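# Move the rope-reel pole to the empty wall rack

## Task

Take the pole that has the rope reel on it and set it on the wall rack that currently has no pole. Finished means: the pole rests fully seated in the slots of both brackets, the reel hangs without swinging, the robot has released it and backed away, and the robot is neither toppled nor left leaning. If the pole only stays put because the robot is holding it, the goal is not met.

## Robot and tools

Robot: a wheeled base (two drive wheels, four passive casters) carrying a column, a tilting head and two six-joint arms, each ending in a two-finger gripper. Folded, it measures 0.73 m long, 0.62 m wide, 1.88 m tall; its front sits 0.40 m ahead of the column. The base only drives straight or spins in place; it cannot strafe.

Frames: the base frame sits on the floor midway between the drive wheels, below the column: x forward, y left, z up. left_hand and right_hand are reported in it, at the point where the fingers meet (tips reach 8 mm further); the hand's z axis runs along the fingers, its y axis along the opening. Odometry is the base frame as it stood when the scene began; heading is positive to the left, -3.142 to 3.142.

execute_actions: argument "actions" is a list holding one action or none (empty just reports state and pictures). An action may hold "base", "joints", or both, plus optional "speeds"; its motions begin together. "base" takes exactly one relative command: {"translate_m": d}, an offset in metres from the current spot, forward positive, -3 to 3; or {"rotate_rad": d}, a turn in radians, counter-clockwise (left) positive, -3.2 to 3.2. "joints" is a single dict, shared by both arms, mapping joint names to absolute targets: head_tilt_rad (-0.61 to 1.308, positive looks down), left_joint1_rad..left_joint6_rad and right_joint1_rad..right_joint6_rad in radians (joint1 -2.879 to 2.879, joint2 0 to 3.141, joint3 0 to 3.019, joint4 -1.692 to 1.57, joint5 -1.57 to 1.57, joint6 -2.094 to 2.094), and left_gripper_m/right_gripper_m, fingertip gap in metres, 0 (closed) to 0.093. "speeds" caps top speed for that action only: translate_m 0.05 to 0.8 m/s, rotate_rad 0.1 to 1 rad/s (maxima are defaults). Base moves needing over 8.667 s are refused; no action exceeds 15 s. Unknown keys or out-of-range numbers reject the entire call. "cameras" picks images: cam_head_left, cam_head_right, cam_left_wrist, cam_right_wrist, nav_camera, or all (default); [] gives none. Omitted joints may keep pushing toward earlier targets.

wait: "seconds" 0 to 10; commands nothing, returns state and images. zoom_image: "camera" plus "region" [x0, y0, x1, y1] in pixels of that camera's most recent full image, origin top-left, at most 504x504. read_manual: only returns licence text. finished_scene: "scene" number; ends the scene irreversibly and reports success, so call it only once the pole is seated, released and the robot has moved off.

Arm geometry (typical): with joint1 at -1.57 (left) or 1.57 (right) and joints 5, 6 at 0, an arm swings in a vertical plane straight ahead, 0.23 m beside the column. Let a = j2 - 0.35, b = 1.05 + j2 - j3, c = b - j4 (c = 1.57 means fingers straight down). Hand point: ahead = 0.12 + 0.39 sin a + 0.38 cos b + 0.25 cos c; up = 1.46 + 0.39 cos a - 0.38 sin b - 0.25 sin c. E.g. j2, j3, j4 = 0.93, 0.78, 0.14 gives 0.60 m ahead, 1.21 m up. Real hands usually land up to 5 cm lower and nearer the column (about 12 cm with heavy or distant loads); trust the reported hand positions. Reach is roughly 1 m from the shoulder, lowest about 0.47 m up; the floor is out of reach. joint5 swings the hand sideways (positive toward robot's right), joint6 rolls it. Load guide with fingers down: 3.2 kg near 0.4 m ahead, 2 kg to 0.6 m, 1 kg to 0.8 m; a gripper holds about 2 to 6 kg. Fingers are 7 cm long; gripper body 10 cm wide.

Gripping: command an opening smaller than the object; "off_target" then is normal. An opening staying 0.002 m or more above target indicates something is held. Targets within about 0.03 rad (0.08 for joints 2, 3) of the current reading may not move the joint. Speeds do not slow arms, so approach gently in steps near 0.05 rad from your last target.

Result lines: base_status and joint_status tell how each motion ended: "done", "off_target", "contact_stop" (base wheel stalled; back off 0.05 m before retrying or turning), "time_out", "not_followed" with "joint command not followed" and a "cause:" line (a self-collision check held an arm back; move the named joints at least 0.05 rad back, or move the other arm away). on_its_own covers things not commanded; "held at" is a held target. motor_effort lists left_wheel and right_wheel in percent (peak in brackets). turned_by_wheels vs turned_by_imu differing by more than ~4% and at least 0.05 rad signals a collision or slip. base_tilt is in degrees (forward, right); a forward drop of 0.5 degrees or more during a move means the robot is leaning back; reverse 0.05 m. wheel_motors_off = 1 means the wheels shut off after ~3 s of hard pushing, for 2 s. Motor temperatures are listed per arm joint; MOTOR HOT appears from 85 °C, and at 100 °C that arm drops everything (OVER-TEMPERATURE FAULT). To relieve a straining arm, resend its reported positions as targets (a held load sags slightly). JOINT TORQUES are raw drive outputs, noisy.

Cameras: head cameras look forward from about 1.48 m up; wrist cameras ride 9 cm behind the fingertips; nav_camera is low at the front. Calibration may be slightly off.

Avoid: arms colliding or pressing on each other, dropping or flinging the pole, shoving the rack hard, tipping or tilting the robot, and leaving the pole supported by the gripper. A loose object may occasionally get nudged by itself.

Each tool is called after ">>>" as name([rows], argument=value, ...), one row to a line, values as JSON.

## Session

>>> execute_actions([
  {"joints":{"head_tilt_rad":0.4}},
])

Scene clock: 0.83 s.
Joint torques (N m, as the arm reports them, + toward a larger angle): left_arm=[-0.98 -8.5  -1.35 -1.43 -0.07 -0.1 ] | right_arm=[ 1.6  -7.13 -0.42 -1.84 -0.05 -0.05]
Motor temperatures (°C, as the motors report them): left_arm=[22 23 22 24 21 25] | right_arm=[24 23 21 22 21 22]
base_odometry: x=+0.000 y=+0.000 heading=+0.000 (m, m, rad; odometry frame)
turned_by_wheels: +0.000 (rad since the last result)
turned_by_imu: +0.000 (rad since the last result)
base_tilt: forward=-0.4 right=+0.4 (deg)
base_status: not commanded
joint_positions: head_tilt_rad=+0.419 left_joint1_rad=-1.549 left_joint2_rad=+0.899 left_joint3_rad=+0.427 left_joint4_rad=-0.952 left_joint5_rad=+0.032 left_joint6_rad=-0.047 left_gripper_m=+0.094 right_joint1_rad=+1.584 right_joint2_rad=+0.868 right_joint3_rad=+0.411 right_joint4_rad=-0.984 right_joint5_rad=-0.024 right_joint6_rad=+0.036 right_gripper_m=+0.094
joint_status: all done
wheel_motors_off: 0
motor_effort: left_wheel=+1(1) right_wheel=+5(5) (%)
left_hand: x=+0.1532 y=+0.2238 z=+1.2495 quat_wxyz=(+0.435, +0.037, -0.900, -0.002) (m; base frame)
right_hand: x=+0.1460 y=-0.2185 z=+1.2594 quat_wxyz=(+0.443, -0.016, -0.896, -0.007) (m; base frame)
pictures: cam_head_left, cam_head_right, cam_left_wrist, cam_right_wrist, nav_camera
camera_calibration (this result's frames):
cam_head_left: T_world_to_cam=[[0.0321162, -0.999449, -0.00838071, 0.0412151], [-0.350506, -0.00340982, -0.936554, 1.44712], [0.93601, 0.033016, -0.350423, 0.41694], [0, 0, 0, 1]] pos_world=[0.115642, 0.0323611, 1.50176]
cam_head_right: T_world_to_cam=[[0.0172706, -0.999746, -0.0144801, -0.0092701], [-0.339061, 0.00776807, -0.940732, 1.45336], [0.940606, 0.0211566, -0.338841, 0.397499], [0, 0, 0, 1]] pos_world=[0.119048, -0.0289673, 1.50178]
cam_left_wrist: T_world_to_cam=[[0.0755961, -0.995848, -0.050706, 0.271559], [-0.0479401, -0.0544225, 0.997367, -1.22], [-0.995985, -0.0729662, -0.0518552, 0.359308], [0, 0, 0, 1]] pos_world=[0.278849, 0.230253, 1.24919]
cam_right_wrist: T_world_to_cam=[[-0.0236466, -0.999508, 0.0205995, -0.243682], [-0.0252377, 0.0211955, 0.999457, -1.24691], [-0.999402, 0.0231138, -0.0257265, 0.306636], [0, 0, 0, 1]] pos_world=[0.269221, -0.224221, 1.25914]
Images, in order (width x height): cam_head_left 672x504, cam_head_right 672x504, cam_left_wrist 672x504, cam_right_wrist 672x504, nav_camera 672x504.

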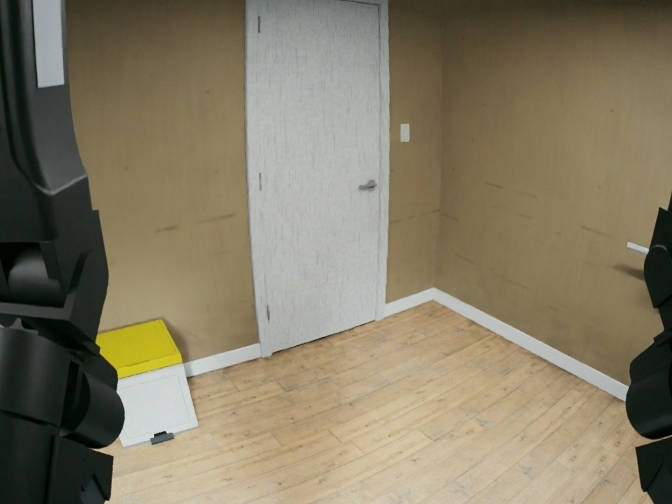

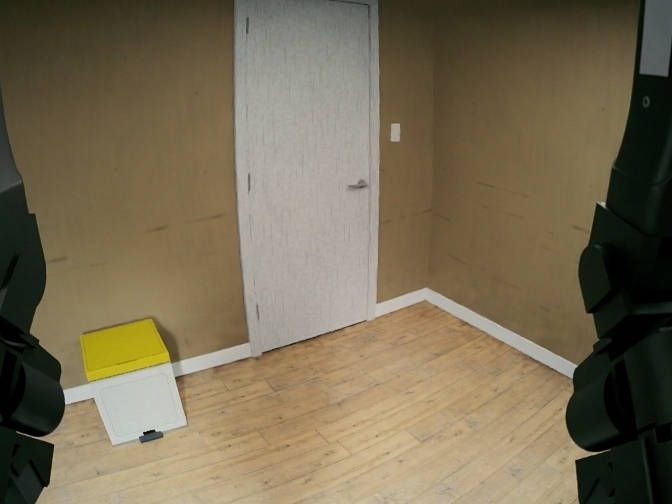

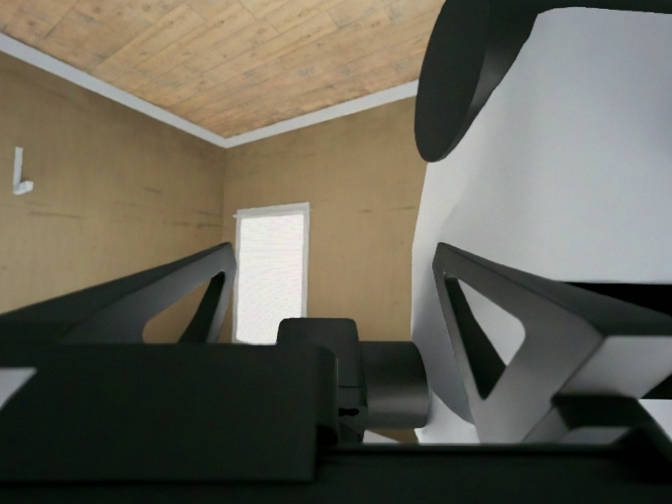

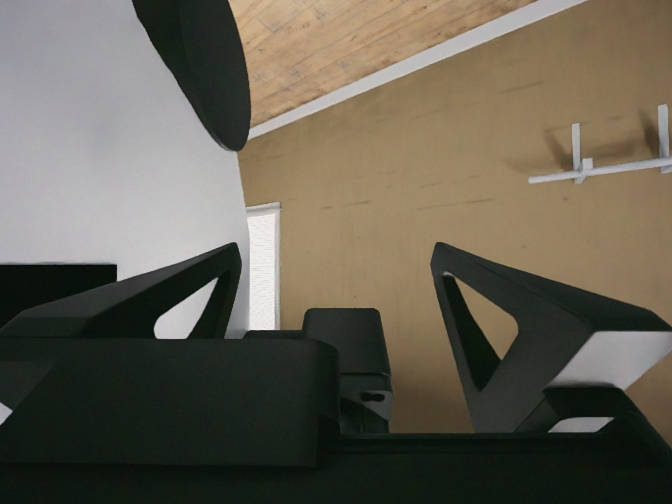

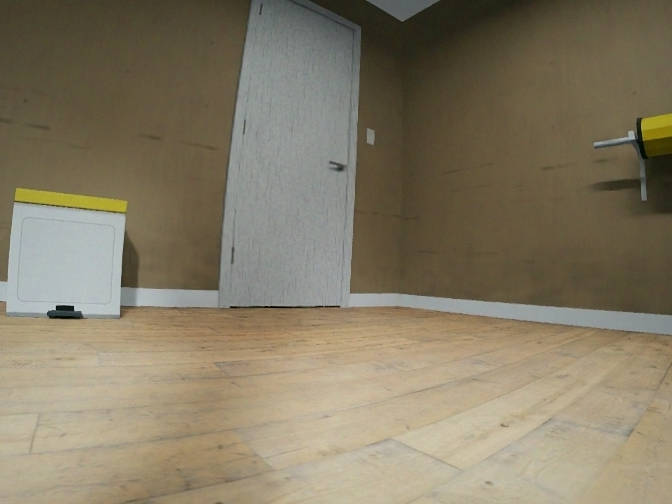

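>>> execute_actions([
  {"base":{"rotate_rad":-0.9}},
])

Scene clock: 3.90 s.
Joint torques (N m, as the arm reports them, + toward a larger angle): left_arm=[-0.84 -8.54 -1.33 -1.45 -0.05 -0.12] | right_arm=[ 1.64 -7.11 -0.61 -1.87 -0.04 -0.05]
Motor temperatures (°C, as the motors report them): left_arm=[22 23 22 24 21 25] | right_arm=[24 23 21 22 21 22]
base_odometry: x=+0.000 y=+0.000 heading=-0.899 (m, m, rad; odometry frame)
turned_by_wheels: -0.899 (rad since the last result)
turned_by_imu: -0.893 (rad since the last result)
base_tilt: forward=-0.4 right=+0.3 (deg)
base_status: done
joint_positions: head_tilt_rad=+0.419 left_joint1_rad=-1.549 left_joint2_rad=+0.899 left_joint3_rad=+0.427 left_joint4_rad=-0.952 left_joint5_rad=+0.032 left_joint6_rad=-0.047 left_gripper_m=+0.094 right_joint1_rad=+1.584 right_joint2_rad=+0.868 right_joint3_rad=+0.411 right_joint4_rad=-0.984 right_joint5_rad=-0.024 right_joint6_rad=+0.036 right_gripper_m=+0.094
joint_status: not commanded
wheel_motors_off: 0
motor_effort: left_wheel=+2(34) right_wheel=-3(53) (%)
left_hand: x=+0.1532 y=+0.2238 z=+1.2495 quat_wxyz=(+0.435, +0.037, -0.900, -0.002) (m; base frame)
right_hand: x=+0.1460 y=-0.2185 z=+1.2594 quat_wxyz=(+0.443, -0.016, -0.896, -0.007) (m; base frame)
pictures: cam_head_left, cam_head_right, cam_left_wrist, cam_right_wrist, nav_camera
camera_calibration (this result's frames):
cam_head_left: T_world_to_cam=[[0.0321174, -0.999449, -0.00837627, 0.0412082], [-0.350377, -0.00340982, -0.936603, 1.44719], [0.936058, 0.033016, -0.350293, 0.416738], [0, 0, 0, 1]] pos_world=[0.115647, 0.0323611, 1.50177]
cam_head_right: T_world_to_cam=[[0.0172726, -0.999746, -0.0144777, -0.00927388], [-0.338931, 0.00776807, -0.940779, 1.45342], [0.940653, 0.0211566, -0.338711, 0.397296], [0, 0, 0, 1]] pos_world=[0.119053, -0.0289673, 1.50179]
cam_left_wrist: T_world_to_cam=[[0.0755961, -0.995848, -0.050706, 0.271559], [-0.0479401, -0.0544225, 0.997367, -1.22], [-0.995985, -0.0729662, -0.0518552, 0.359308], [0, 0, 0, 1]] pos_world=[0.278849, 0.230253, 1.24919]
cam_right_wrist: T_world_to_cam=[[-0.0236466, -0.999508, 0.0205995, -0.243682], [-0.0252377, 0.0211955, 0.999457, -1.24691], [-0.999402, 0.0231138, -0.0257265, 0.306636], [0, 0, 0, 1]] pos_world=[0.269221, -0.224221, 1.25914]
Images, in order (width x height): cam_head_left 672x504, cam_head_right 672x504, cam_left_wrist 672x504, cam_right_wrist 672x504, nav_camera 672x504.

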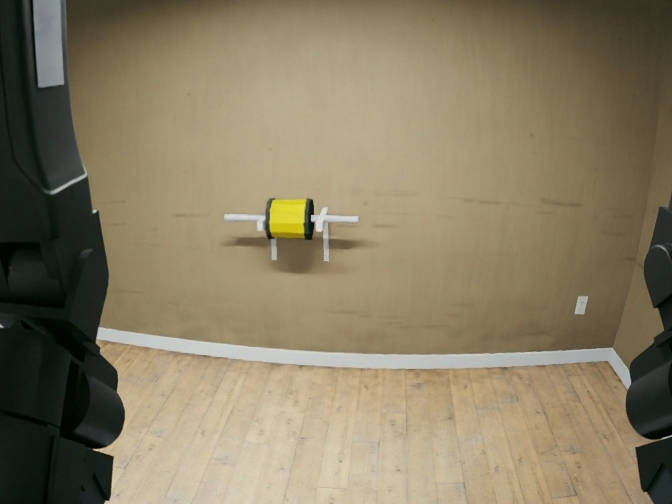

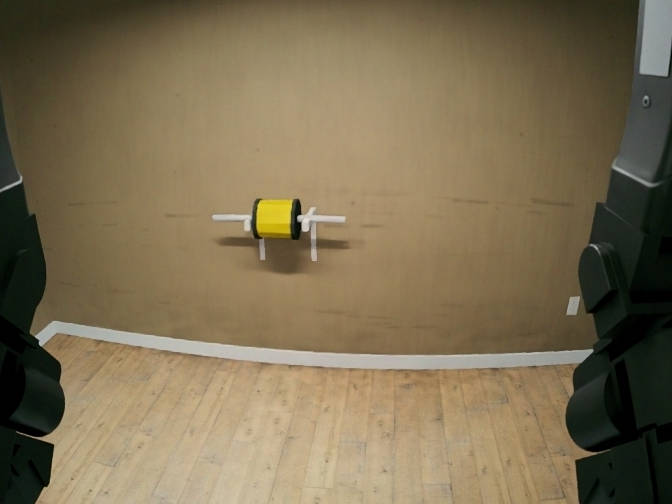

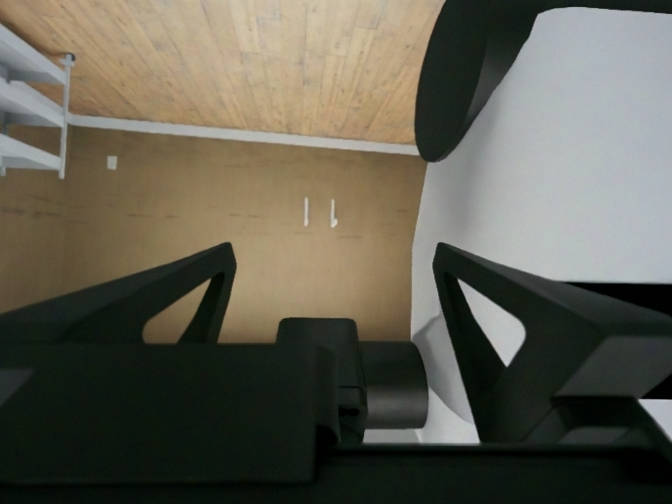

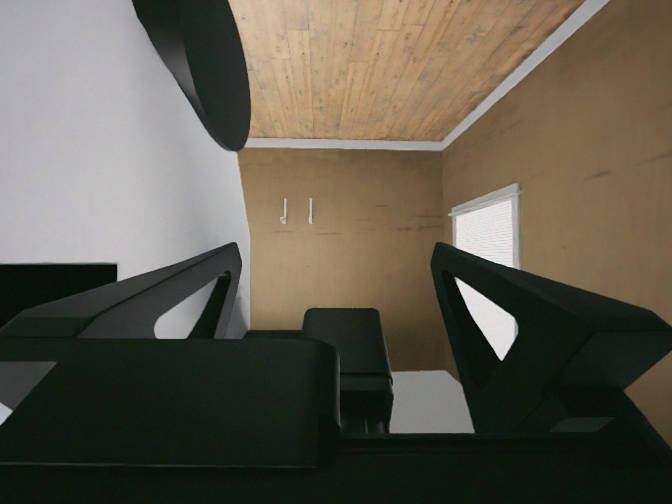

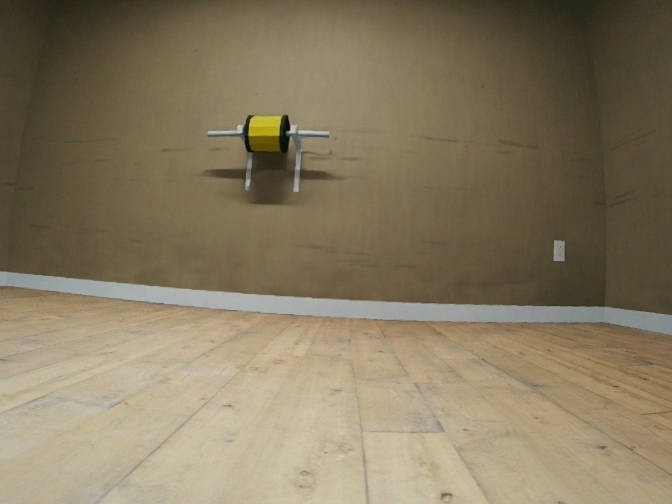

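>>> execute_actions([
  {"base":{"rotate_rad":0.36}},
], cameras=[])

>>> execute_actions([
  {"base":{"translate_m":1.15},"joints":{"head_tilt_rad":0.7,"left_joint1_rad":-1.57,"left_joint2_rad":1.5,"left_joint3_rad":0.92,"left_joint4_rad":0.08,"left_joint5_rad":0,"left_joint6_rad":-1.57,"right_joint1_rad":1.57,"right_joint2_rad":1.5,"right_joint3_rad":0.91,"right_joint4_rad":0.08,"right_joint5_rad":0,"right_joint6_rad":1.59}},
], cameras=[])

>>> execute_actions([
  {"base":{"rotate_rad":-0.45}},
], cameras=["cam_head_left","cam_head_right","nav_camera"])

Scene clock: 13.40 s.
Joint torques (N m, as the arm reports them, + toward a larger angle): left_arm=[-0.93 -8.44 -1.52 -1.4  -0.05 -0.11] | right_arm=[ 1.57 -7.05 -0.39 -1.88 -0.04 -0.05]
Motor temperatures (°C, as the motors report them): left_arm=[22 23 22 24 21 25] | right_arm=[24 23 21 22 21 22]
base_odometry: x=+0.000 y=+0.000 heading=-0.540 (m, m, rad; odometry frame)
turned_by_wheels: +0.360 (rad since the last result)
turned_by_imu: +0.360 (rad since the last result)
base_tilt: forward=-0.4 right=+0.3 (deg)
base_status: done
joint_positions: head_tilt_rad=+0.419 left_joint1_rad=-1.549 left_joint2_rad=+0.899 left_joint3_rad=+0.427 left_joint4_rad=-0.952 left_joint5_rad=+0.032 left_joint6_rad=-0.047 left_gripper_m=+0.094 right_joint1_rad=+1.584 right_joint2_rad=+0.868 right_joint3_rad=+0.411 right_joint4_rad=-0.984 right_joint5_rad=-0.024 right_joint6_rad=+0.036 right_gripper_m=+0.094
joint_status: not commanded
wheel_motors_off: 0
motor_effort: left_wheel=-1(25) right_wheel=+1(31) (%)
left_hand: x=+0.1532 y=+0.2238 z=+1.2495 quat_wxyz=(+0.435, +0.037, -0.900, -0.002) (m; base frame)
right_hand: x=+0.1460 y=-0.2185 z=+1.2594 quat_wxyz=(+0.443, -0.016, -0.896, -0.007) (m; base frame)
pictures: none
No camera images: the call's "cameras" was empty. Leave "cameras" out to get every camera's image.

Scene clock: 16.83 s.
Joint torques (N m, as the arm reports them, + toward a larger angle): left_arm=[ -1.24 -15.45  -0.94   0.42  -0.28  -0.18] | right_arm=[  0.85 -14.57  -0.44   0.59   0.13   0.07]
Motor temperatures (°C, as the motors report them): left_arm=[22 23 22 24 22 25] | right_arm=[24 23 21 22 21 22]
base_odometry: x=+0.986 y=-0.591 heading=-0.541 (m, m, rad; odometry frame)
turned_by_wheels: -0.001 (rad since the last result)
turned_by_imu: -0.004 (rad since the last result)
base_tilt: forward=-0.3 right=+0.3 (deg)
base_status: done
joint_positions: head_tilt_rad=+0.703 left_joint1_rad=-1.563 left_joint2_rad=+1.508 left_joint3_rad=+0.922 left_joint4_rad=+0.071 left_joint5_rad=+0.004 left_joint6_rad=-1.563 left_gripper_m=+0.094 right_joint1_rad=+1.578 right_joint2_rad=+1.507 right_joint3_rad=+0.912 right_joint4_rad=+0.071 right_joint5_rad=-0.002 right_joint6_rad=+1.578 right_gripper_m=+0.094
joint_status: all done
wheel_motors_off: 0
motor_effort: left_wheel=-2(45) right_wheel=+3(76) (%)
left_hand: x=+0.4552 y=+0.2283 z=+0.9823 quat_wxyz=(-0.004, +0.706, -0.708, +0.002) (m; base frame)
right_hand: x=+0.4493 y=-0.2212 z=+0.9827 quat_wxyz=(+0.003, -0.709, -0.706, -0.002) (m; base frame)
pictures: none
No camera images: the call's "cameras" was empty. Leave "cameras" out to get every camera's image.

Scene clock: 18.47 s.
Joint torques (N m, as the arm reports them, + toward a larger angle): left_arm=[ -1.06 -15.97  -0.89   0.49  -0.24  -0.18] | right_arm=[  1.19 -14.68  -0.33   0.59   0.12   0.07]
Motor temperatures (°C, as the motors report them): left_arm=[22 23 22 24 22 25] | right_arm=[24 23 21 22 21 22]
base_odometry: x=+0.986 y=-0.592 heading=-0.990 (m, m, rad; odometry frame)
turned_by_wheels: -0.449 (rad since the last result)
turned_by_imu: -0.444 (rad since the last result)
base_tilt: forward=-0.4 right=+0.3 (deg)
base_status: done
joint_positions: head_tilt_rad=+0.703 left_joint1_rad=-1.567 left_joint2_rad=+1.508 left_joint3_rad=+0.922 left_joint4_rad=+0.071 left_joint5_rad=+0.003 left_joint6_rad=-1.563 left_gripper_m=+0.094 right_joint1_rad=+1.572 right_joint2_rad=+1.507 right_joint3_rad=+0.912 right_joint4_rad=+0.071 right_joint5_rad=-0.001 right_joint6_rad=+1.578 right_gripper_m=+0.094
joint_status: not commanded
wheel_motors_off: 0
motor_effort: left_wheel=+1(39) right_wheel=-2(66) (%)
left_hand: x=+0.4552 y=+0.2264 z=+0.9823 quat_wxyz=(-0.003, +0.705, -0.709, +0.003) (m; base frame)
right_hand: x=+0.4493 y=-0.2247 z=+0.9827 quat_wxyz=(+0.001, -0.710, -0.705, +0.000) (m; base frame)
pictures: cam_head_left, cam_head_right, nav_camera
camera_calibration (this result's frames):
cam_head_left: T_world_to_cam=[[0.0284755, -0.999449, -0.0170538, 0.0547538], [-0.599166, -0.00340982, -0.800618, 1.25021], [0.800118, 0.033016, -0.598933, 0.806441], [0, 0, 0, 1]] pos_world=[0.102278, 0.0323611, 1.48488]
cam_head_right: T_world_to_cam=[[0.0125149, -0.999746, -0.0187436, -0.00246651], [-0.589352, 0.00776807, -0.807839, 1.26122], [0.807779, 0.0211566, -0.589106, 0.789548], [0, 0, 0, 1]] pos_world=[0.105552, -0.0289673, 1.48394]
Images, in order (width x height): cam_head_left 672x504, cam_head_right 672x504, nav_camera 672x504.

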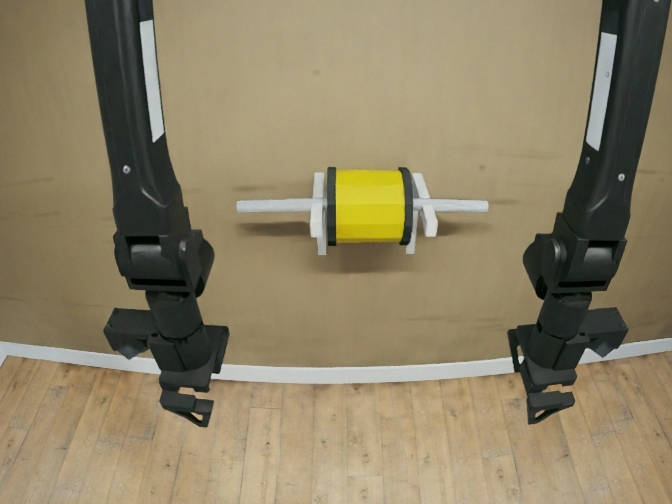

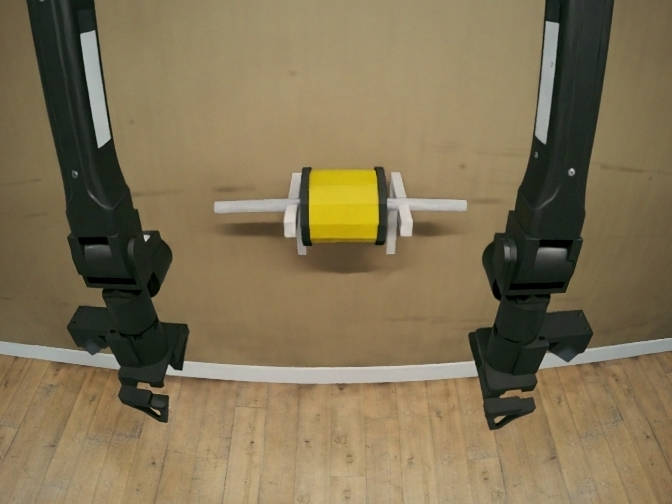

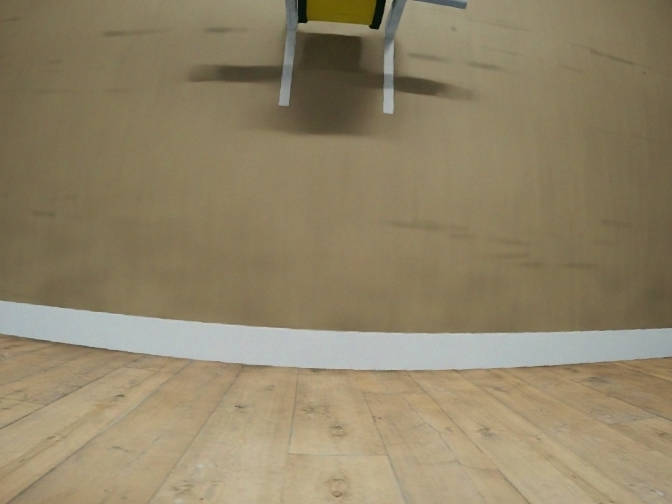

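>>> execute_actions([
  {"base":{"translate_m":0.62},"joints":{"head_tilt_rad":1.05}},
], cameras=["cam_head_left","cam_left_wrist","cam_right_wrist"])

Scene clock: 23.87 s.
Joint torques (N m, as the arm reports them, + toward a larger angle): left_arm=[ -1.25 -15.54  -0.91   0.4   -0.24  -0.17] | right_arm=[  1.3  -14.79  -0.17   0.5    0.11   0.07]
Motor temperatures (°C, as the motors report them): left_arm=[22 23 22 24 22 25] | right_arm=[24 24 21 22 21 22]
base_odometry: x=+1.326 y=-1.110 heading=-0.990 (m, m, rad; odometry frame)
turned_by_wheels: +0.000 (rad since the last result)
turned_by_imu: -0.001 (rad since the last result)
base_tilt: forward=-0.5 right=+0.3 (deg)
base_status: done
joint_positions: head_tilt_rad=+1.050 left_joint1_rad=-1.567 left_joint2_rad=+1.506 left_joint3_rad=+0.922 left_joint4_rad=+0.072 left_joint5_rad=+0.003 left_joint6_rad=-1.563 left_gripper_m=+0.094 right_joint1_rad=+1.572 right_joint2_rad=+1.507 right_joint3_rad=+0.913 right_joint4_rad=+0.072 right_joint5_rad=-0.001 right_joint6_rad=+1.578 right_gripper_m=+0.094
joint_status: all done
wheel_motors_off: 0
motor_effort: left_wheel=+0(58) right_wheel=+0(62) (%)
left_hand: x=+0.4566 y=+0.2264 z=+0.9827 quat_wxyz=(-0.004, +0.705, -0.709, +0.004) (m; base frame)
right_hand: x=+0.4502 y=-0.2247 z=+0.9828 quat_wxyz=(+0.000, -0.710, -0.705, -0.001) (m; base frame)
pictures: cam_head_left, cam_left_wrist, cam_right_wrist
camera_calibration (this result's frames):
cam_head_left: T_world_to_cam=[[0.0209837, -0.999449, -0.0257171, 0.0684698], [-0.835617, -0.00340982, -0.549302, 0.87501], [0.548911, 0.033016, -0.835228, 1.1829], [0, 0, 0, 1]] pos_world=[0.0804315, 0.0323611, 1.47039]
cam_left_wrist: T_world_to_cam=[[0.999855, 0.0130672, 0.0109321, -0.473271], [0.00429945, -0.814425, 0.580253, -0.381096], [0.0164857, -0.580122, -0.814363, 1.04974], [0, 0, 0, 1]] pos_world=[0.457535, 0.304786, 1.08117]
cam_right_wrist: T_world_to_cam=[[-0.999711, 0.0155873, 0.0183173, 0.432796], [0.0233819, 0.808326, 0.588271, -0.403588], [-0.00563674, 0.588529, -0.808456, 1.05259], [0, 0, 0, 1]] pos_world=[0.448041, -0.299996, 1.08047]
Images, in order (width x height): cam_head_left 672x504, cam_left_wrist 672x504, cam_right_wrist 672x504.

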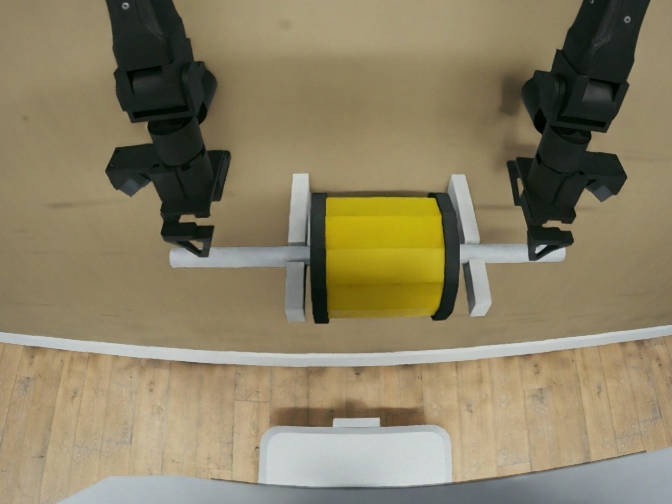

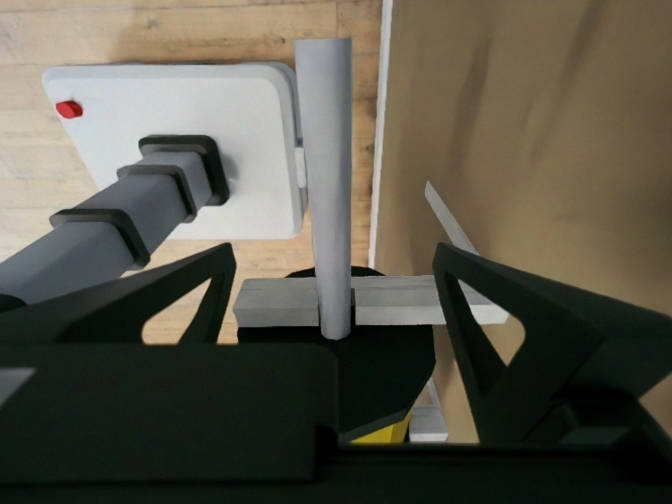

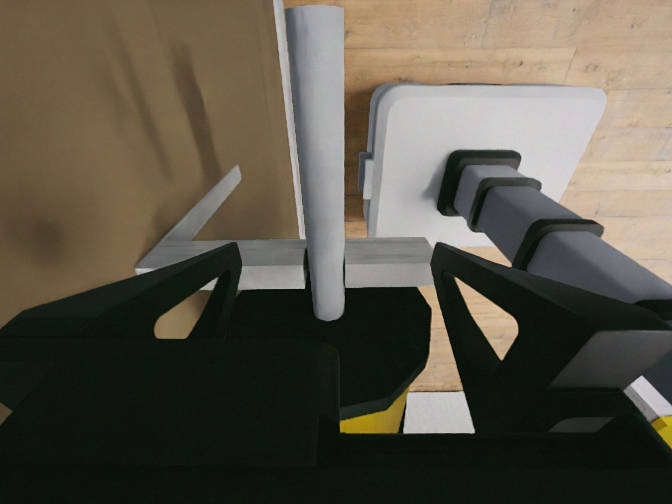

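>>> execute_actions([
  {"joints":{"left_joint2_rad":1.66,"left_joint3_rad":1.0,"left_joint4_rad":0.15,"left_joint6_rad":-1.54,"right_joint6_rad":1.62,"right_joint2_rad":1.66,"right_joint3_rad":1.015,"right_joint4_rad":0.15}},
], cameras=[])

>>> execute_actions([
  {"joints":{"left_joint2_rad":1.8,"left_joint3_rad":1.125,"right_joint2_rad":1.81,"right_joint3_rad":1.145}},
], cameras=["cam_left_wrist","cam_right_wrist"])

Scene clock: 28.70 s.
Joint torques (N m, as the arm reports them, + toward a larger angle): left_arm=[ -1.21 -15.52  -1.34   0.12  -0.24  -0.07] | right_arm=[  1.29 -14.38  -0.48   0.32   0.11   0.07]
Motor temperatures (°C, as the motors report them): left_arm=[22 24 22 24 22 25] | right_arm=[24 24 21 22 21 22]
base_odometry: x=+1.326 y=-1.110 heading=-0.990 (m, m, rad; odometry frame)
turned_by_wheels: +0.000 (rad since the last result)
turned_by_imu: +0.001 (rad since the last result)
base_tilt: forward=-0.4 right=+0.4 (deg)
base_status: not commanded
joint_positions: head_tilt_rad=+1.050 left_joint1_rad=-1.567 left_joint2_rad=+1.668 left_joint3_rad=+0.996 left_joint4_rad=+0.148 left_joint5_rad=+0.003 left_joint6_rad=-1.544 left_gripper_m=+0.094 right_joint1_rad=+1.572 right_joint2_rad=+1.660 right_joint3_rad=+1.012 right_joint4_rad=+0.147 right_joint5_rad=-0.001 right_joint6_rad=+1.609 right_gripper_m=+0.094
joint_status: all done
wheel_motors_off: 0
motor_effort: left_wheel=-1(2) right_wheel=+0(1) (%)
left_hand: x=+0.4404 y=+0.2265 z=+0.9274 quat_wxyz=(+0.000, +0.698, -0.716, +0.000) (m; base frame)
right_hand: x=+0.4540 y=-0.2247 z=+0.9291 quat_wxyz=(-0.007, -0.720, -0.694, -0.009) (m; base frame)
pictures: none
No camera images: the call's "cameras" was empty. Leave "cameras" out to get every camera's image.

Scene clock: 29.60 s.
Joint torques (N m, as the arm reports them, + toward a larger angle): left_arm=[ -0.97 -15.67  -1.61   0.14  -0.25  -0.06] | right_arm=[  1.29 -14.48  -0.57   0.29   0.11   0.06]
Motor temperatures (°C, as the motors report them): left_arm=[22 24 22 24 22 25] | right_arm=[24 24 21 22 21 22]
base_odometry: x=+1.326 y=-1.110 heading=-0.990 (m, m, rad; odometry frame)
turned_by_wheels: +0.000 (rad since the last result)
turned_by_imu: +0.000 (rad since the last result)
base_tilt: forward=-0.4 right=+0.4 (deg)
base_status: not commanded
joint_positions: head_tilt_rad=+1.050 left_joint1_rad=-1.567 left_joint2_rad=+1.800 left_joint3_rad=+1.125 left_joint4_rad=+0.148 left_joint5_rad=+0.003 left_joint6_rad=-1.544 left_gripper_m=+0.094 right_joint1_rad=+1.572 right_joint2_rad=+1.809 right_joint3_rad=+1.143 right_joint4_rad=+0.147 right_joint5_rad=-0.001 right_joint6_rad=+1.609 right_gripper_m=+0.094
joint_status: all done
wheel_motors_off: 0
motor_effort: left_wheel=-1(2) right_wheel=+1(1) (%)
left_hand: x=+0.4473 y=+0.2267 z=+0.8776 quat_wxyz=(+0.001, +0.698, -0.716, -0.001) (m; base frame)
right_hand: x=+0.4534 y=-0.2246 z=+0.8737 quat_wxyz=(-0.001, -0.720, -0.694, -0.002) (m; base frame)
pictures: cam_left_wrist, cam_right_wrist
camera_calibration (this result's frames):
cam_left_wrist: T_world_to_cam=[[0.999968, -0.00671728, -0.00433566, -0.445015], [-0.00295555, -0.814469, 0.5802, -0.31646], [-0.00742862, -0.580169, -0.814462, 0.975245], [0, 0, 0, 1]] pos_world=[0.451311, 0.30507, 0.975981]
cam_right_wrist: T_world_to_cam=[[-0.998843, 0.0457056, 0.0149406, 0.44727], [0.0457396, 0.807223, 0.588472, -0.350086], [0.0148361, 0.588474, -0.80838, 0.95494], [0, 0, 0, 1]] pos_world=[0.448598, -0.299803, 0.971287]
Images, in order (width x height): cam_left_wrist 672x504, cam_right_wrist 672x504.

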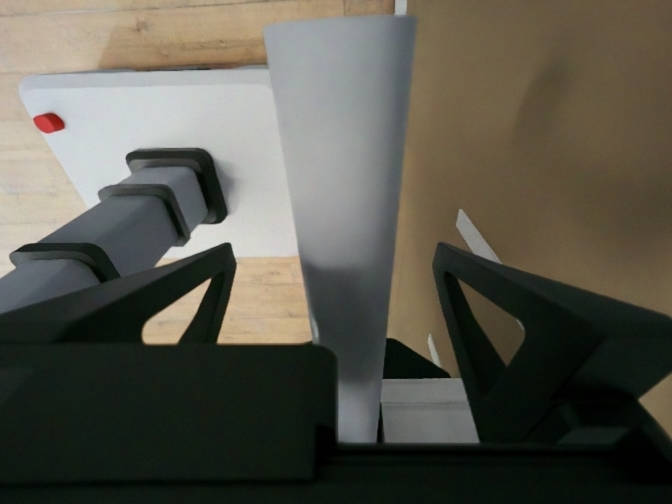

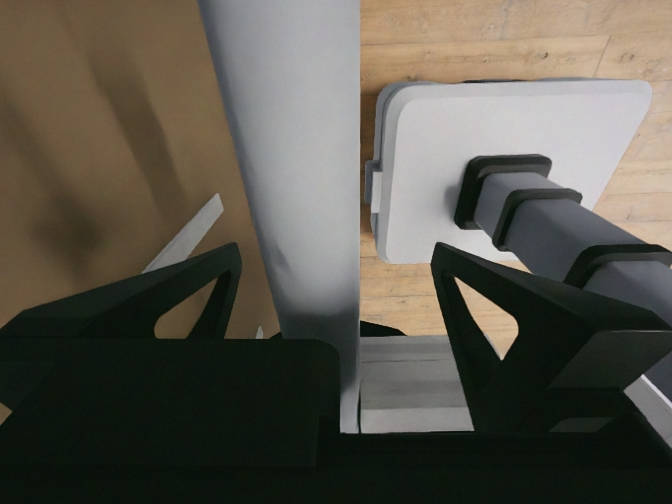

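>>> execute_actions([
  {"base":{"translate_m":0.007},"joints":{"left_gripper_m":0,"right_gripper_m":0}},
], cameras=[])

>>> execute_actions([
  {"joints":{"left_joint2_rad":1.67,"left_joint3_rad":1.035,"right_joint2_rad":1.67,"right_joint3_rad":1.055}},
], cameras=[])

>>> execute_actions([
  {"joints":{"left_joint2_rad":1.52,"left_joint3_rad":0.93,"right_joint2_rad":1.52,"right_joint3_rad":0.93,"left_joint6_rad":-1.57,"right_joint6_rad":1.59}},
], cameras=["cam_head_left"])

>>> execute_actions([
  {"base":{"translate_m":-0.5},"speeds":{"translate_m":0.5}},
], cameras=[])

>>> execute_actions([
  {"base":{"rotate_rad":-2.97},"speeds":{"rotate_rad":0.6},"joints":{"head_tilt_rad":0.6}},
], cameras=[])

>>> execute_actions([
  {"base":{"translate_m":1.5},"speeds":{"translate_m":0.6}},
], cameras=["cam_head_left","nav_camera"])

Scene clock: 37.90 s.
Joint torques (N m, as the arm reports them, + toward a larger angle): left_arm=[ -1.23 -15.41  -1.96   0.1   -0.22   0.23] | right_arm=[  1.29 -14.61  -0.54   0.31   0.1    0.33]
Motor temperatures (°C, as the motors report them): left_arm=[22 24 22 24 22 25] | right_arm=[24 24 21 22 21 22]
base_odometry: x=+1.330 y=-1.116 heading=-0.990 (m, m, rad; odometry frame)
turned_by_wheels: +0.000 (rad since the last result)
turned_by_imu: +0.001 (rad since the last result)
base_tilt: forward=-0.5 right=+0.3 (deg)
base_status: done
joint_positions: head_tilt_rad=+1.050 left_joint1_rad=-1.567 left_joint2_rad=+1.800 left_joint3_rad=+1.129 left_joint4_rad=+0.150 left_joint5_rad=+0.003 left_joint6_rad=-1.573 left_gripper_m=+0.027 right_joint1_rad=+1.572 right_joint2_rad=+1.811 right_joint3_rad=+1.143 right_joint4_rad=+0.147 right_joint5_rad=-0.001 right_joint6_rad=+1.583 right_gripper_m=+0.026
joint_status: left_gripper_m off_target (ended at +0.027, target +0.000); right_gripper_m off_target (ended at +0.026, target +0.000)
wheel_motors_off: 0
motor_effort: left_wheel=+0(37) right_wheel=+0(43) (%)
left_hand: x=+0.4505 y=+0.2268 z=+0.8773 quat_wxyz=(-0.001, +0.709, -0.706, +0.001) (m; base frame)
right_hand: x=+0.4521 y=-0.2243 z=+0.8732 quat_wxyz=(+0.000, -0.711, -0.703, -0.002) (m; base frame)
pictures: none
No camera images: the call's "cameras" was empty. Leave "cameras" out to get every camera's image.

Scene clock: 38.80 s.
Joint torques (N m, as the arm reports them, + toward a larger angle): left_arm=[ -1.03 -17.69  -2.77   0.02  -0.16   0.14] | right_arm=[  1.51 -17.47  -0.94  -0.1    0.21   0.25]
Motor temperatures (°C, as the motors report them): left_arm=[22 24 22 24 22 25] | right_arm=[24 24 21 22 21 22]
base_odometry: x=+1.330 y=-1.116 heading=-0.990 (m, m, rad; odometry frame)
turned_by_wheels: +0.000 (rad since the last result)
turned_by_imu: +0.000 (rad since the last result)
base_tilt: forward=-0.4 right=+0.4 (deg)
base_status: not commanded
joint_positions: head_tilt_rad=+1.050 left_joint1_rad=-1.567 left_joint2_rad=+1.696 left_joint3_rad=+1.050 left_joint4_rad=+0.154 left_joint5_rad=+0.001 left_joint6_rad=-1.565 left_gripper_m=+0.027 right_joint1_rad=+1.572 right_joint2_rad=+1.713 right_joint3_rad=+1.059 right_joint4_rad=+0.153 right_joint5_rad=-0.003 right_joint6_rad=+1.591 right_gripper_m=+0.026
joint_status: all done
wheel_motors_off: 0
motor_effort: left_wheel=-1(1) right_wheel=+0(2) (%)
left_hand: x=+0.4601 y=+0.2270 z=+0.9155 quat_wxyz=(-0.012, +0.706, -0.708, +0.010) (m; base frame)
right_hand: x=+0.4567 y=-0.2239 z=+0.9096 quat_wxyz=(-0.006, -0.714, -0.700, -0.010) (m; base frame)
pictures: none
No camera images: the call's "cameras" was empty. Leave "cameras" out to get every camera's image.

Scene clock: 39.77 s.
Joint torques (N m, as the arm reports them, + toward a larger angle): left_arm=[ -1.36 -17.57  -1.56   0.27  -0.25  -0.07] | right_arm=[  1.23 -18.22  -1.15   0.2    0.1    0.01]
Motor temperatures (°C, as the motors report them): left_arm=[22 24 22 24 22 25] | right_arm=[24 24 21 22 21 22]
base_odometry: x=+1.330 y=-1.116 heading=-0.990 (m, m, rad; odometry frame)
turned_by_wheels: +0.000 (rad since the last result)
turned_by_imu: +0.000 (rad since the last result)
base_tilt: forward=-0.4 right=+0.3 (deg)
base_status: not commanded
joint_positions: head_tilt_rad=+1.050 left_joint1_rad=-1.567 left_joint2_rad=+1.552 left_joint3_rad=+0.937 left_joint4_rad=+0.148 left_joint5_rad=+0.003 left_joint6_rad=-1.573 left_gripper_m=+0.027 right_joint1_rad=+1.572 right_joint2_rad=+1.563 right_joint3_rad=+0.941 right_joint4_rad=+0.151 right_joint5_rad=-0.001 right_joint6_rad=+1.583 right_gripper_m=+0.026
joint_status: all done
wheel_motors_off: 0
motor_effort: left_wheel=+0(1) right_wheel=+0(2) (%)
left_hand: x=+0.4620 y=+0.2262 z=+0.9676 quat_wxyz=(-0.020, +0.708, -0.706, +0.020) (m; base frame)
right_hand: x=+0.4600 y=-0.2245 z=+0.9638 quat_wxyz=(-0.018, -0.711, -0.703, -0.019) (m; base frame)
pictures: cam_head_left
camera_calibration (this result's frames):
cam_head_left: T_world_to_cam=[[0.0209737, -0.999449, -0.0257253, 0.0684829], [-0.835832, -0.00340982, -0.548975, 0.874517], [0.548585, 0.033016, -0.835443, 1.18324], [0, 0, 0, 1]] pos_world=[0.0804043, 0.0323611, 1.47038]
Images, in order (width x height): cam_head_left 672x504.

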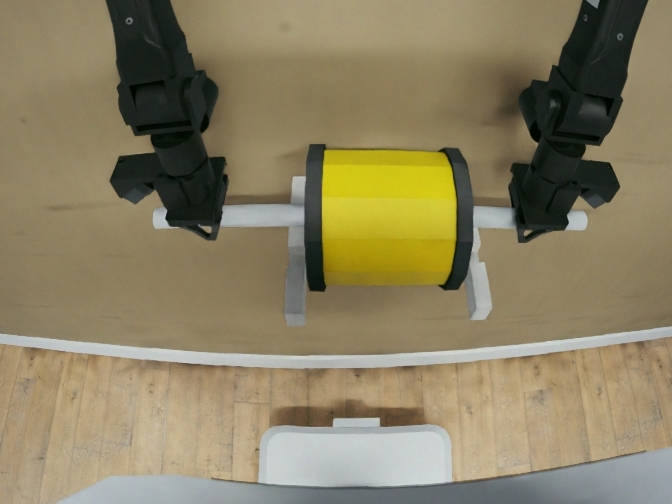

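Scene clock: 42.27 s.
Joint torques (N m, as the arm reports them, + toward a larger angle): left_arm=[ -1.2  -17.57  -0.99   0.28  -0.24  -0.09] | right_arm=[  1.35 -17.48  -0.36   0.17   0.08   0.01]
Motor temperatures (°C, as the motors report them): left_arm=[22 24 22 24 22 25] | right_arm=[24 24 21 22 21 22]
base_odometry: x=+1.056 y=-0.698 heading=-0.990 (m, m, rad; odometry frame)
turned_by_wheels: +0.000 (rad since the last result)
turned_by_imu: +0.003 (rad since the last result)
base_tilt: forward=-0.4 right=+0.3 (deg)
base_status: done
joint_positions: head_tilt_rad=+1.051 left_joint1_rad=-1.568 left_joint2_rad=+1.552 left_joint3_rad=+0.929 left_joint4_rad=+0.148 left_joint5_rad=+0.003 left_joint6_rad=-1.572 left_gripper_m=+0.027 right_joint1_rad=+1.572 right_joint2_rad=+1.563 right_joint3_rad=+0.933 right_joint4_rad=+0.151 right_joint5_rad=+0.000 right_joint6_rad=+1.584 right_gripper_m=+0.026
joint_status: not commanded
wheel_motors_off: 0
motor_effort: left_wheel=+1(37) right_wheel=-2(44) (%)
left_hand: x=+0.4572 y=+0.2257 z=+0.9678 quat_wxyz=(-0.017, +0.708, -0.706, +0.017) (m; base frame)
right_hand: x=+0.4551 y=-0.2246 z=+0.9641 quat_wxyz=(-0.015, -0.711, -0.703, -0.016) (m; base frame)
pictures: none
No camera images: the call's "cameras" was empty. Leave "cameras" out to get every camera's image.

Scene clock: 48.23 s.
Joint torques (N m, as the arm reports them, + toward a larger angle): left_arm=[ -1.03 -17.51  -1.17   0.26  -0.24  -0.08] | right_arm=[  0.56 -17.53  -0.54   0.25   0.08   0.  ]
Motor temperatures (°C, as the motors report them): left_arm=[22 24 22 24 22 25] | right_arm=[24 25 21 22 21 22]
base_odometry: x=+1.056 y=-0.698 heading=+2.324 (m, m, rad; odometry frame)
turned_by_wheels: -2.969 (rad since the last result)
turned_by_imu: -2.952 (rad since the last result)
base_tilt: forward=-0.4 right=+0.4 (deg)
base_status: done
joint_positions: head_tilt_rad=+0.618 left_joint1_rad=-1.570 left_joint2_rad=+1.552 left_joint3_rad=+0.930 left_joint4_rad=+0.148 left_joint5_rad=+0.003 left_joint6_rad=-1.572 left_gripper_m=+0.027 right_joint1_rad=+1.570 right_joint2_rad=+1.563 right_joint3_rad=+0.933 right_joint4_rad=+0.151 right_joint5_rad=+0.000 right_joint6_rad=+1.584 right_gripper_m=+0.027
joint_status: all done
wheel_motors_off: 0
motor_effort: left_wheel=+2(50) right_wheel=-3(59) (%)
left_hand: x=+0.4577 y=+0.2243 z=+0.9678 quat_wxyz=(-0.016, +0.707, -0.706, +0.018) (m; base frame)
right_hand: x=+0.4551 y=-0.2260 z=+0.9641 quat_wxyz=(-0.016, -0.712, -0.702, -0.016) (m; base frame)
pictures: none
No camera images: the call's "cameras" was empty. Leave "cameras" out to get every camera's image.

Scene clock: 52.40 s.
Joint torques (N m, as the arm reports them, + toward a larger angle): left_arm=[ -1.26 -17.4   -1.58   0.3   -0.24  -0.09] | right_arm=[  1.29 -17.42  -1.03   0.3    0.08   0.01]
Motor temperatures (°C, as the motors report them): left_arm=[22 24 22 24 22 25] | right_arm=[24 25 21 22 21 22]
base_odometry: x=+0.030 y=+0.397 heading=+2.324 (m, m, rad; odometry frame)
turned_by_wheels: +0.000 (rad since the last result)
turned_by_imu: -0.004 (rad since the last result)
base_tilt: forward=-0.4 right=+0.4 (deg)
base_status: done
joint_positions: head_tilt_rad=+0.617 left_joint1_rad=-1.570 left_joint2_rad=+1.552 left_joint3_rad=+0.937 left_joint4_rad=+0.148 left_joint5_rad=+0.003 left_joint6_rad=-1.572 left_gripper_m=+0.027 right_joint1_rad=+1.570 right_joint2_rad=+1.563 right_joint3_rad=+0.939 right_joint4_rad=+0.151 right_joint5_rad=+0.000 right_joint6_rad=+1.584 right_gripper_m=+0.027
joint_status: not commanded
wheel_motors_off: 0
motor_effort: left_wheel=+0(58) right_wheel=+1(64) (%)
left_hand: x=+0.4620 y=+0.2243 z=+0.9676 quat_wxyz=(-0.019, +0.707, -0.706, +0.021) (m; base frame)
right_hand: x=+0.4594 y=-0.2260 z=+0.9641 quat_wxyz=(-0.018, -0.712, -0.702, -0.018) (m; base frame)
pictures: cam_head_left, nav_camera
camera_calibration (this result's frames):
cam_head_left: T_world_to_cam=[[0.0298411, -0.999449, -0.0145325, 0.0508026], [-0.527829, -0.00340982, -0.849344, 1.32169], [0.848827, 0.033016, -0.52764, 0.694213], [0, 0, 0, 1]] pos_world=[0.106841, 0.0323611, 1.4896]
Images, in order (width x height): cam_head_left 672x504, nav_camera 672x504.

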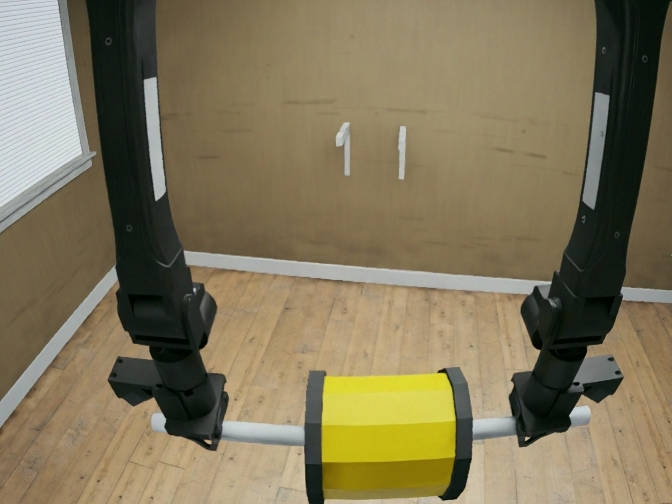

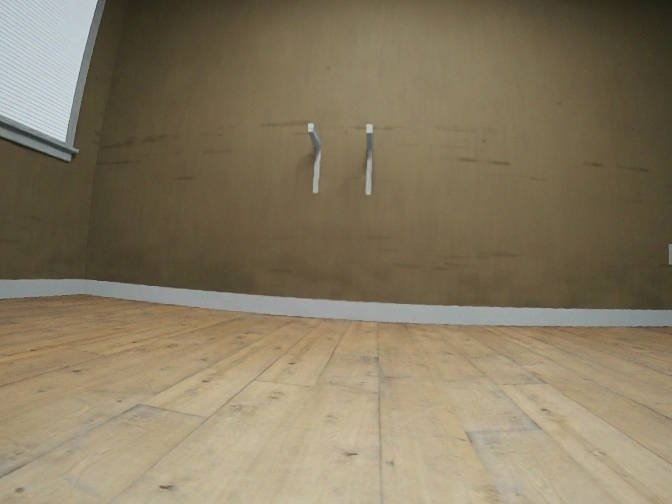

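>>> execute_actions([
  {"base":{"rotate_rad":0.17},"speeds":{"rotate_rad":0.5}},
], cameras=[])

>>> execute_actions([
  {"base":{"translate_m":0.95},"speeds":{"translate_m":0.6},"joints":{"head_tilt_rad":0.7}},
], cameras=[])

>>> execute_actions([
  {"base":{"rotate_rad":-0.34},"speeds":{"rotate_rad":0.5}},
], cameras=["cam_head_left","nav_camera"])

Scene clock: 58.37 s.
Joint torques (N m, as the arm reports them, + toward a larger angle): left_arm=[ -0.99 -17.63  -1.51   0.25  -0.23  -0.1 ] | right_arm=[  1.26 -17.54  -1.02   0.2    0.09   0.01]
Motor temperatures (°C, as the motors report them): left_arm=[22 24 22 24 22 25] | right_arm=[24 25 21 22 21 22]
base_odometry: x=+0.030 y=+0.397 heading=+2.492 (m, m, rad; odometry frame)
turned_by_wheels: +0.169 (rad since the last result)
turned_by_imu: +0.168 (rad since the last result)
base_tilt: forward=-0.4 right=+0.4 (deg)
base_status: done
joint_positions: head_tilt_rad=+0.617 left_joint1_rad=-1.569 left_joint2_rad=+1.552 left_joint3_rad=+0.937 left_joint4_rad=+0.148 left_joint5_rad=+0.003 left_joint6_rad=-1.572 left_gripper_m=+0.027 right_joint1_rad=+1.571 right_joint2_rad=+1.563 right_joint3_rad=+0.939 right_joint4_rad=+0.151 right_joint5_rad=+0.000 right_joint6_rad=+1.584 right_gripper_m=+0.027
joint_status: not commanded
wheel_motors_off: 0
motor_effort: left_wheel=-1(51) right_wheel=+0(45) (%)
left_hand: x=+0.4620 y=+0.2253 z=+0.9676 quat_wxyz=(-0.019, +0.708, -0.706, +0.020) (m; base frame)
right_hand: x=+0.4594 y=-0.2250 z=+0.9641 quat_wxyz=(-0.018, -0.711, -0.702, -0.019) (m; base frame)
pictures: none
No camera images: the call's "cameras" was empty. Leave "cameras" out to get every camera's image.

Scene clock: 61.57 s.
Joint torques (N m, as the arm reports them, + toward a larger angle): left_arm=[ -1.24 -17.55  -1.49   0.26  -0.22  -0.08] | right_arm=[  1.11 -17.24  -1.03   0.17   0.09   0.  ]
Motor temperatures (°C, as the motors report them): left_arm=[22 25 22 24 22 25] | right_arm=[24 25 21 22 21 22]
base_odometry: x=-0.727 y=+0.971 heading=+2.493 (m, m, rad; odometry frame)
turned_by_wheels: +0.000 (rad since the last result)
turned_by_imu: -0.002 (rad since the last result)
base_tilt: forward=-0.4 right=+0.4 (deg)
base_status: done
joint_positions: head_tilt_rad=+0.703 left_joint1_rad=-1.569 left_joint2_rad=+1.552 left_joint3_rad=+0.937 left_joint4_rad=+0.148 left_joint5_rad=+0.003 left_joint6_rad=-1.572 left_gripper_m=+0.027 right_joint1_rad=+1.571 right_joint2_rad=+1.563 right_joint3_rad=+0.940 right_joint4_rad=+0.151 right_joint5_rad=+0.000 right_joint6_rad=+1.584 right_gripper_m=+0.027
joint_status: all done
wheel_motors_off: 0
motor_effort: left_wheel=+0(54) right_wheel=-1(58) (%)
left_hand: x=+0.4622 y=+0.2253 z=+0.9676 quat_wxyz=(-0.020, +0.708, -0.706, +0.020) (m; base frame)
right_hand: x=+0.4599 y=-0.2250 z=+0.9640 quat_wxyz=(-0.018, -0.711, -0.702, -0.019) (m; base frame)
pictures: none
No camera images: the call's "cameras" was empty. Leave "cameras" out to get every camera's image.

Scene clock: 63.27 s.
Joint torques (N m, as the arm reports them, + toward a larger angle): left_arm=[ -1.41 -17.79  -1.59   0.28  -0.23  -0.08] | right_arm=[  0.63 -17.85  -1.04   0.23   0.08   0.  ]
Motor temperatures (°C, as the motors report them): left_arm=[22 25 22 24 22 25] | right_arm=[24 25 21 22 21 22]
base_odometry: x=-0.727 y=+0.971 heading=+2.154 (m, m, rad; odometry frame)
turned_by_wheels: -0.339 (rad since the last result)
turned_by_imu: -0.334 (rad since the last result)
base_tilt: forward=-0.4 right=+0.4 (deg)
base_status: done
joint_positions: head_tilt_rad=+0.703 left_joint1_rad=-1.571 left_joint2_rad=+1.552 left_joint3_rad=+0.937 left_joint4_rad=+0.148 left_joint5_rad=+0.003 left_joint6_rad=-1.572 left_gripper_m=+0.027 right_joint1_rad=+1.570 right_joint2_rad=+1.563 right_joint3_rad=+0.940 right_joint4_rad=+0.151 right_joint5_rad=+0.000 right_joint6_rad=+1.585 right_gripper_m=+0.027
joint_status: not commanded
wheel_motors_off: 0
motor_effort: left_wheel=+0(39) right_wheel=-3(62) (%)
left_hand: x=+0.4622 y=+0.2241 z=+0.9676 quat_wxyz=(-0.019, +0.707, -0.706, +0.021) (m; base frame)
right_hand: x=+0.4599 y=-0.2260 z=+0.9640 quat_wxyz=(-0.019, -0.712, -0.702, -0.018) (m; base frame)
pictures: cam_head_left, nav_camera
camera_calibration (this result's frames):
cam_head_left: T_world_to_cam=[[0.0284761, -0.999449, -0.0170528, 0.0547521], [-0.599137, -0.00340982, -0.80064, 1.25025], [0.80014, 0.033016, -0.598904, 0.806394], [0, 0, 0, 1]] pos_world=[0.10228, 0.0323611, 1.48488]
Images, in order (width x height): cam_head_left 672x504, nav_camera 672x504.

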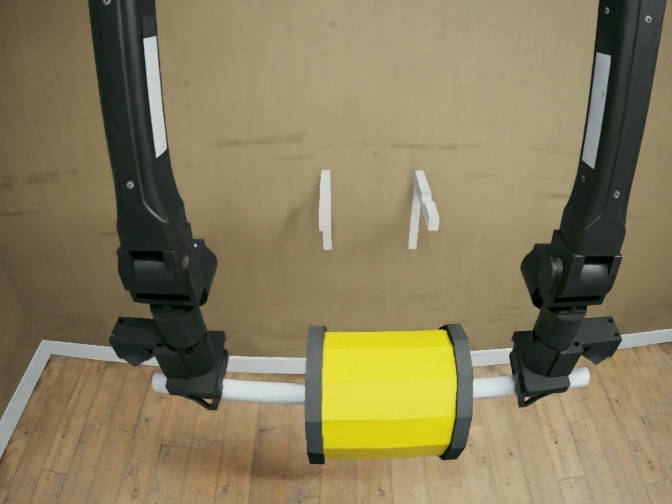

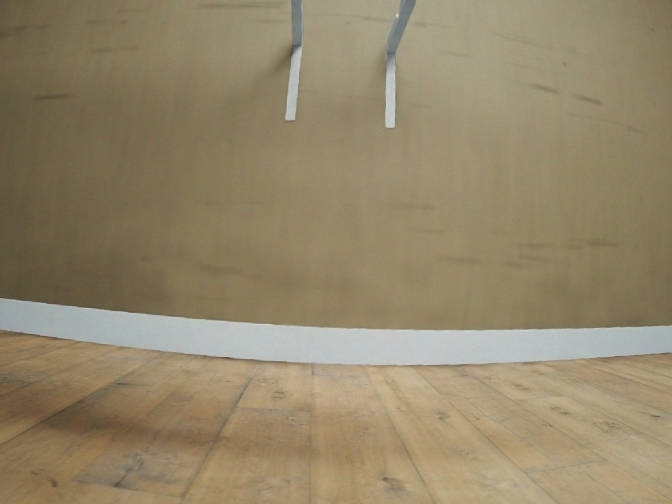

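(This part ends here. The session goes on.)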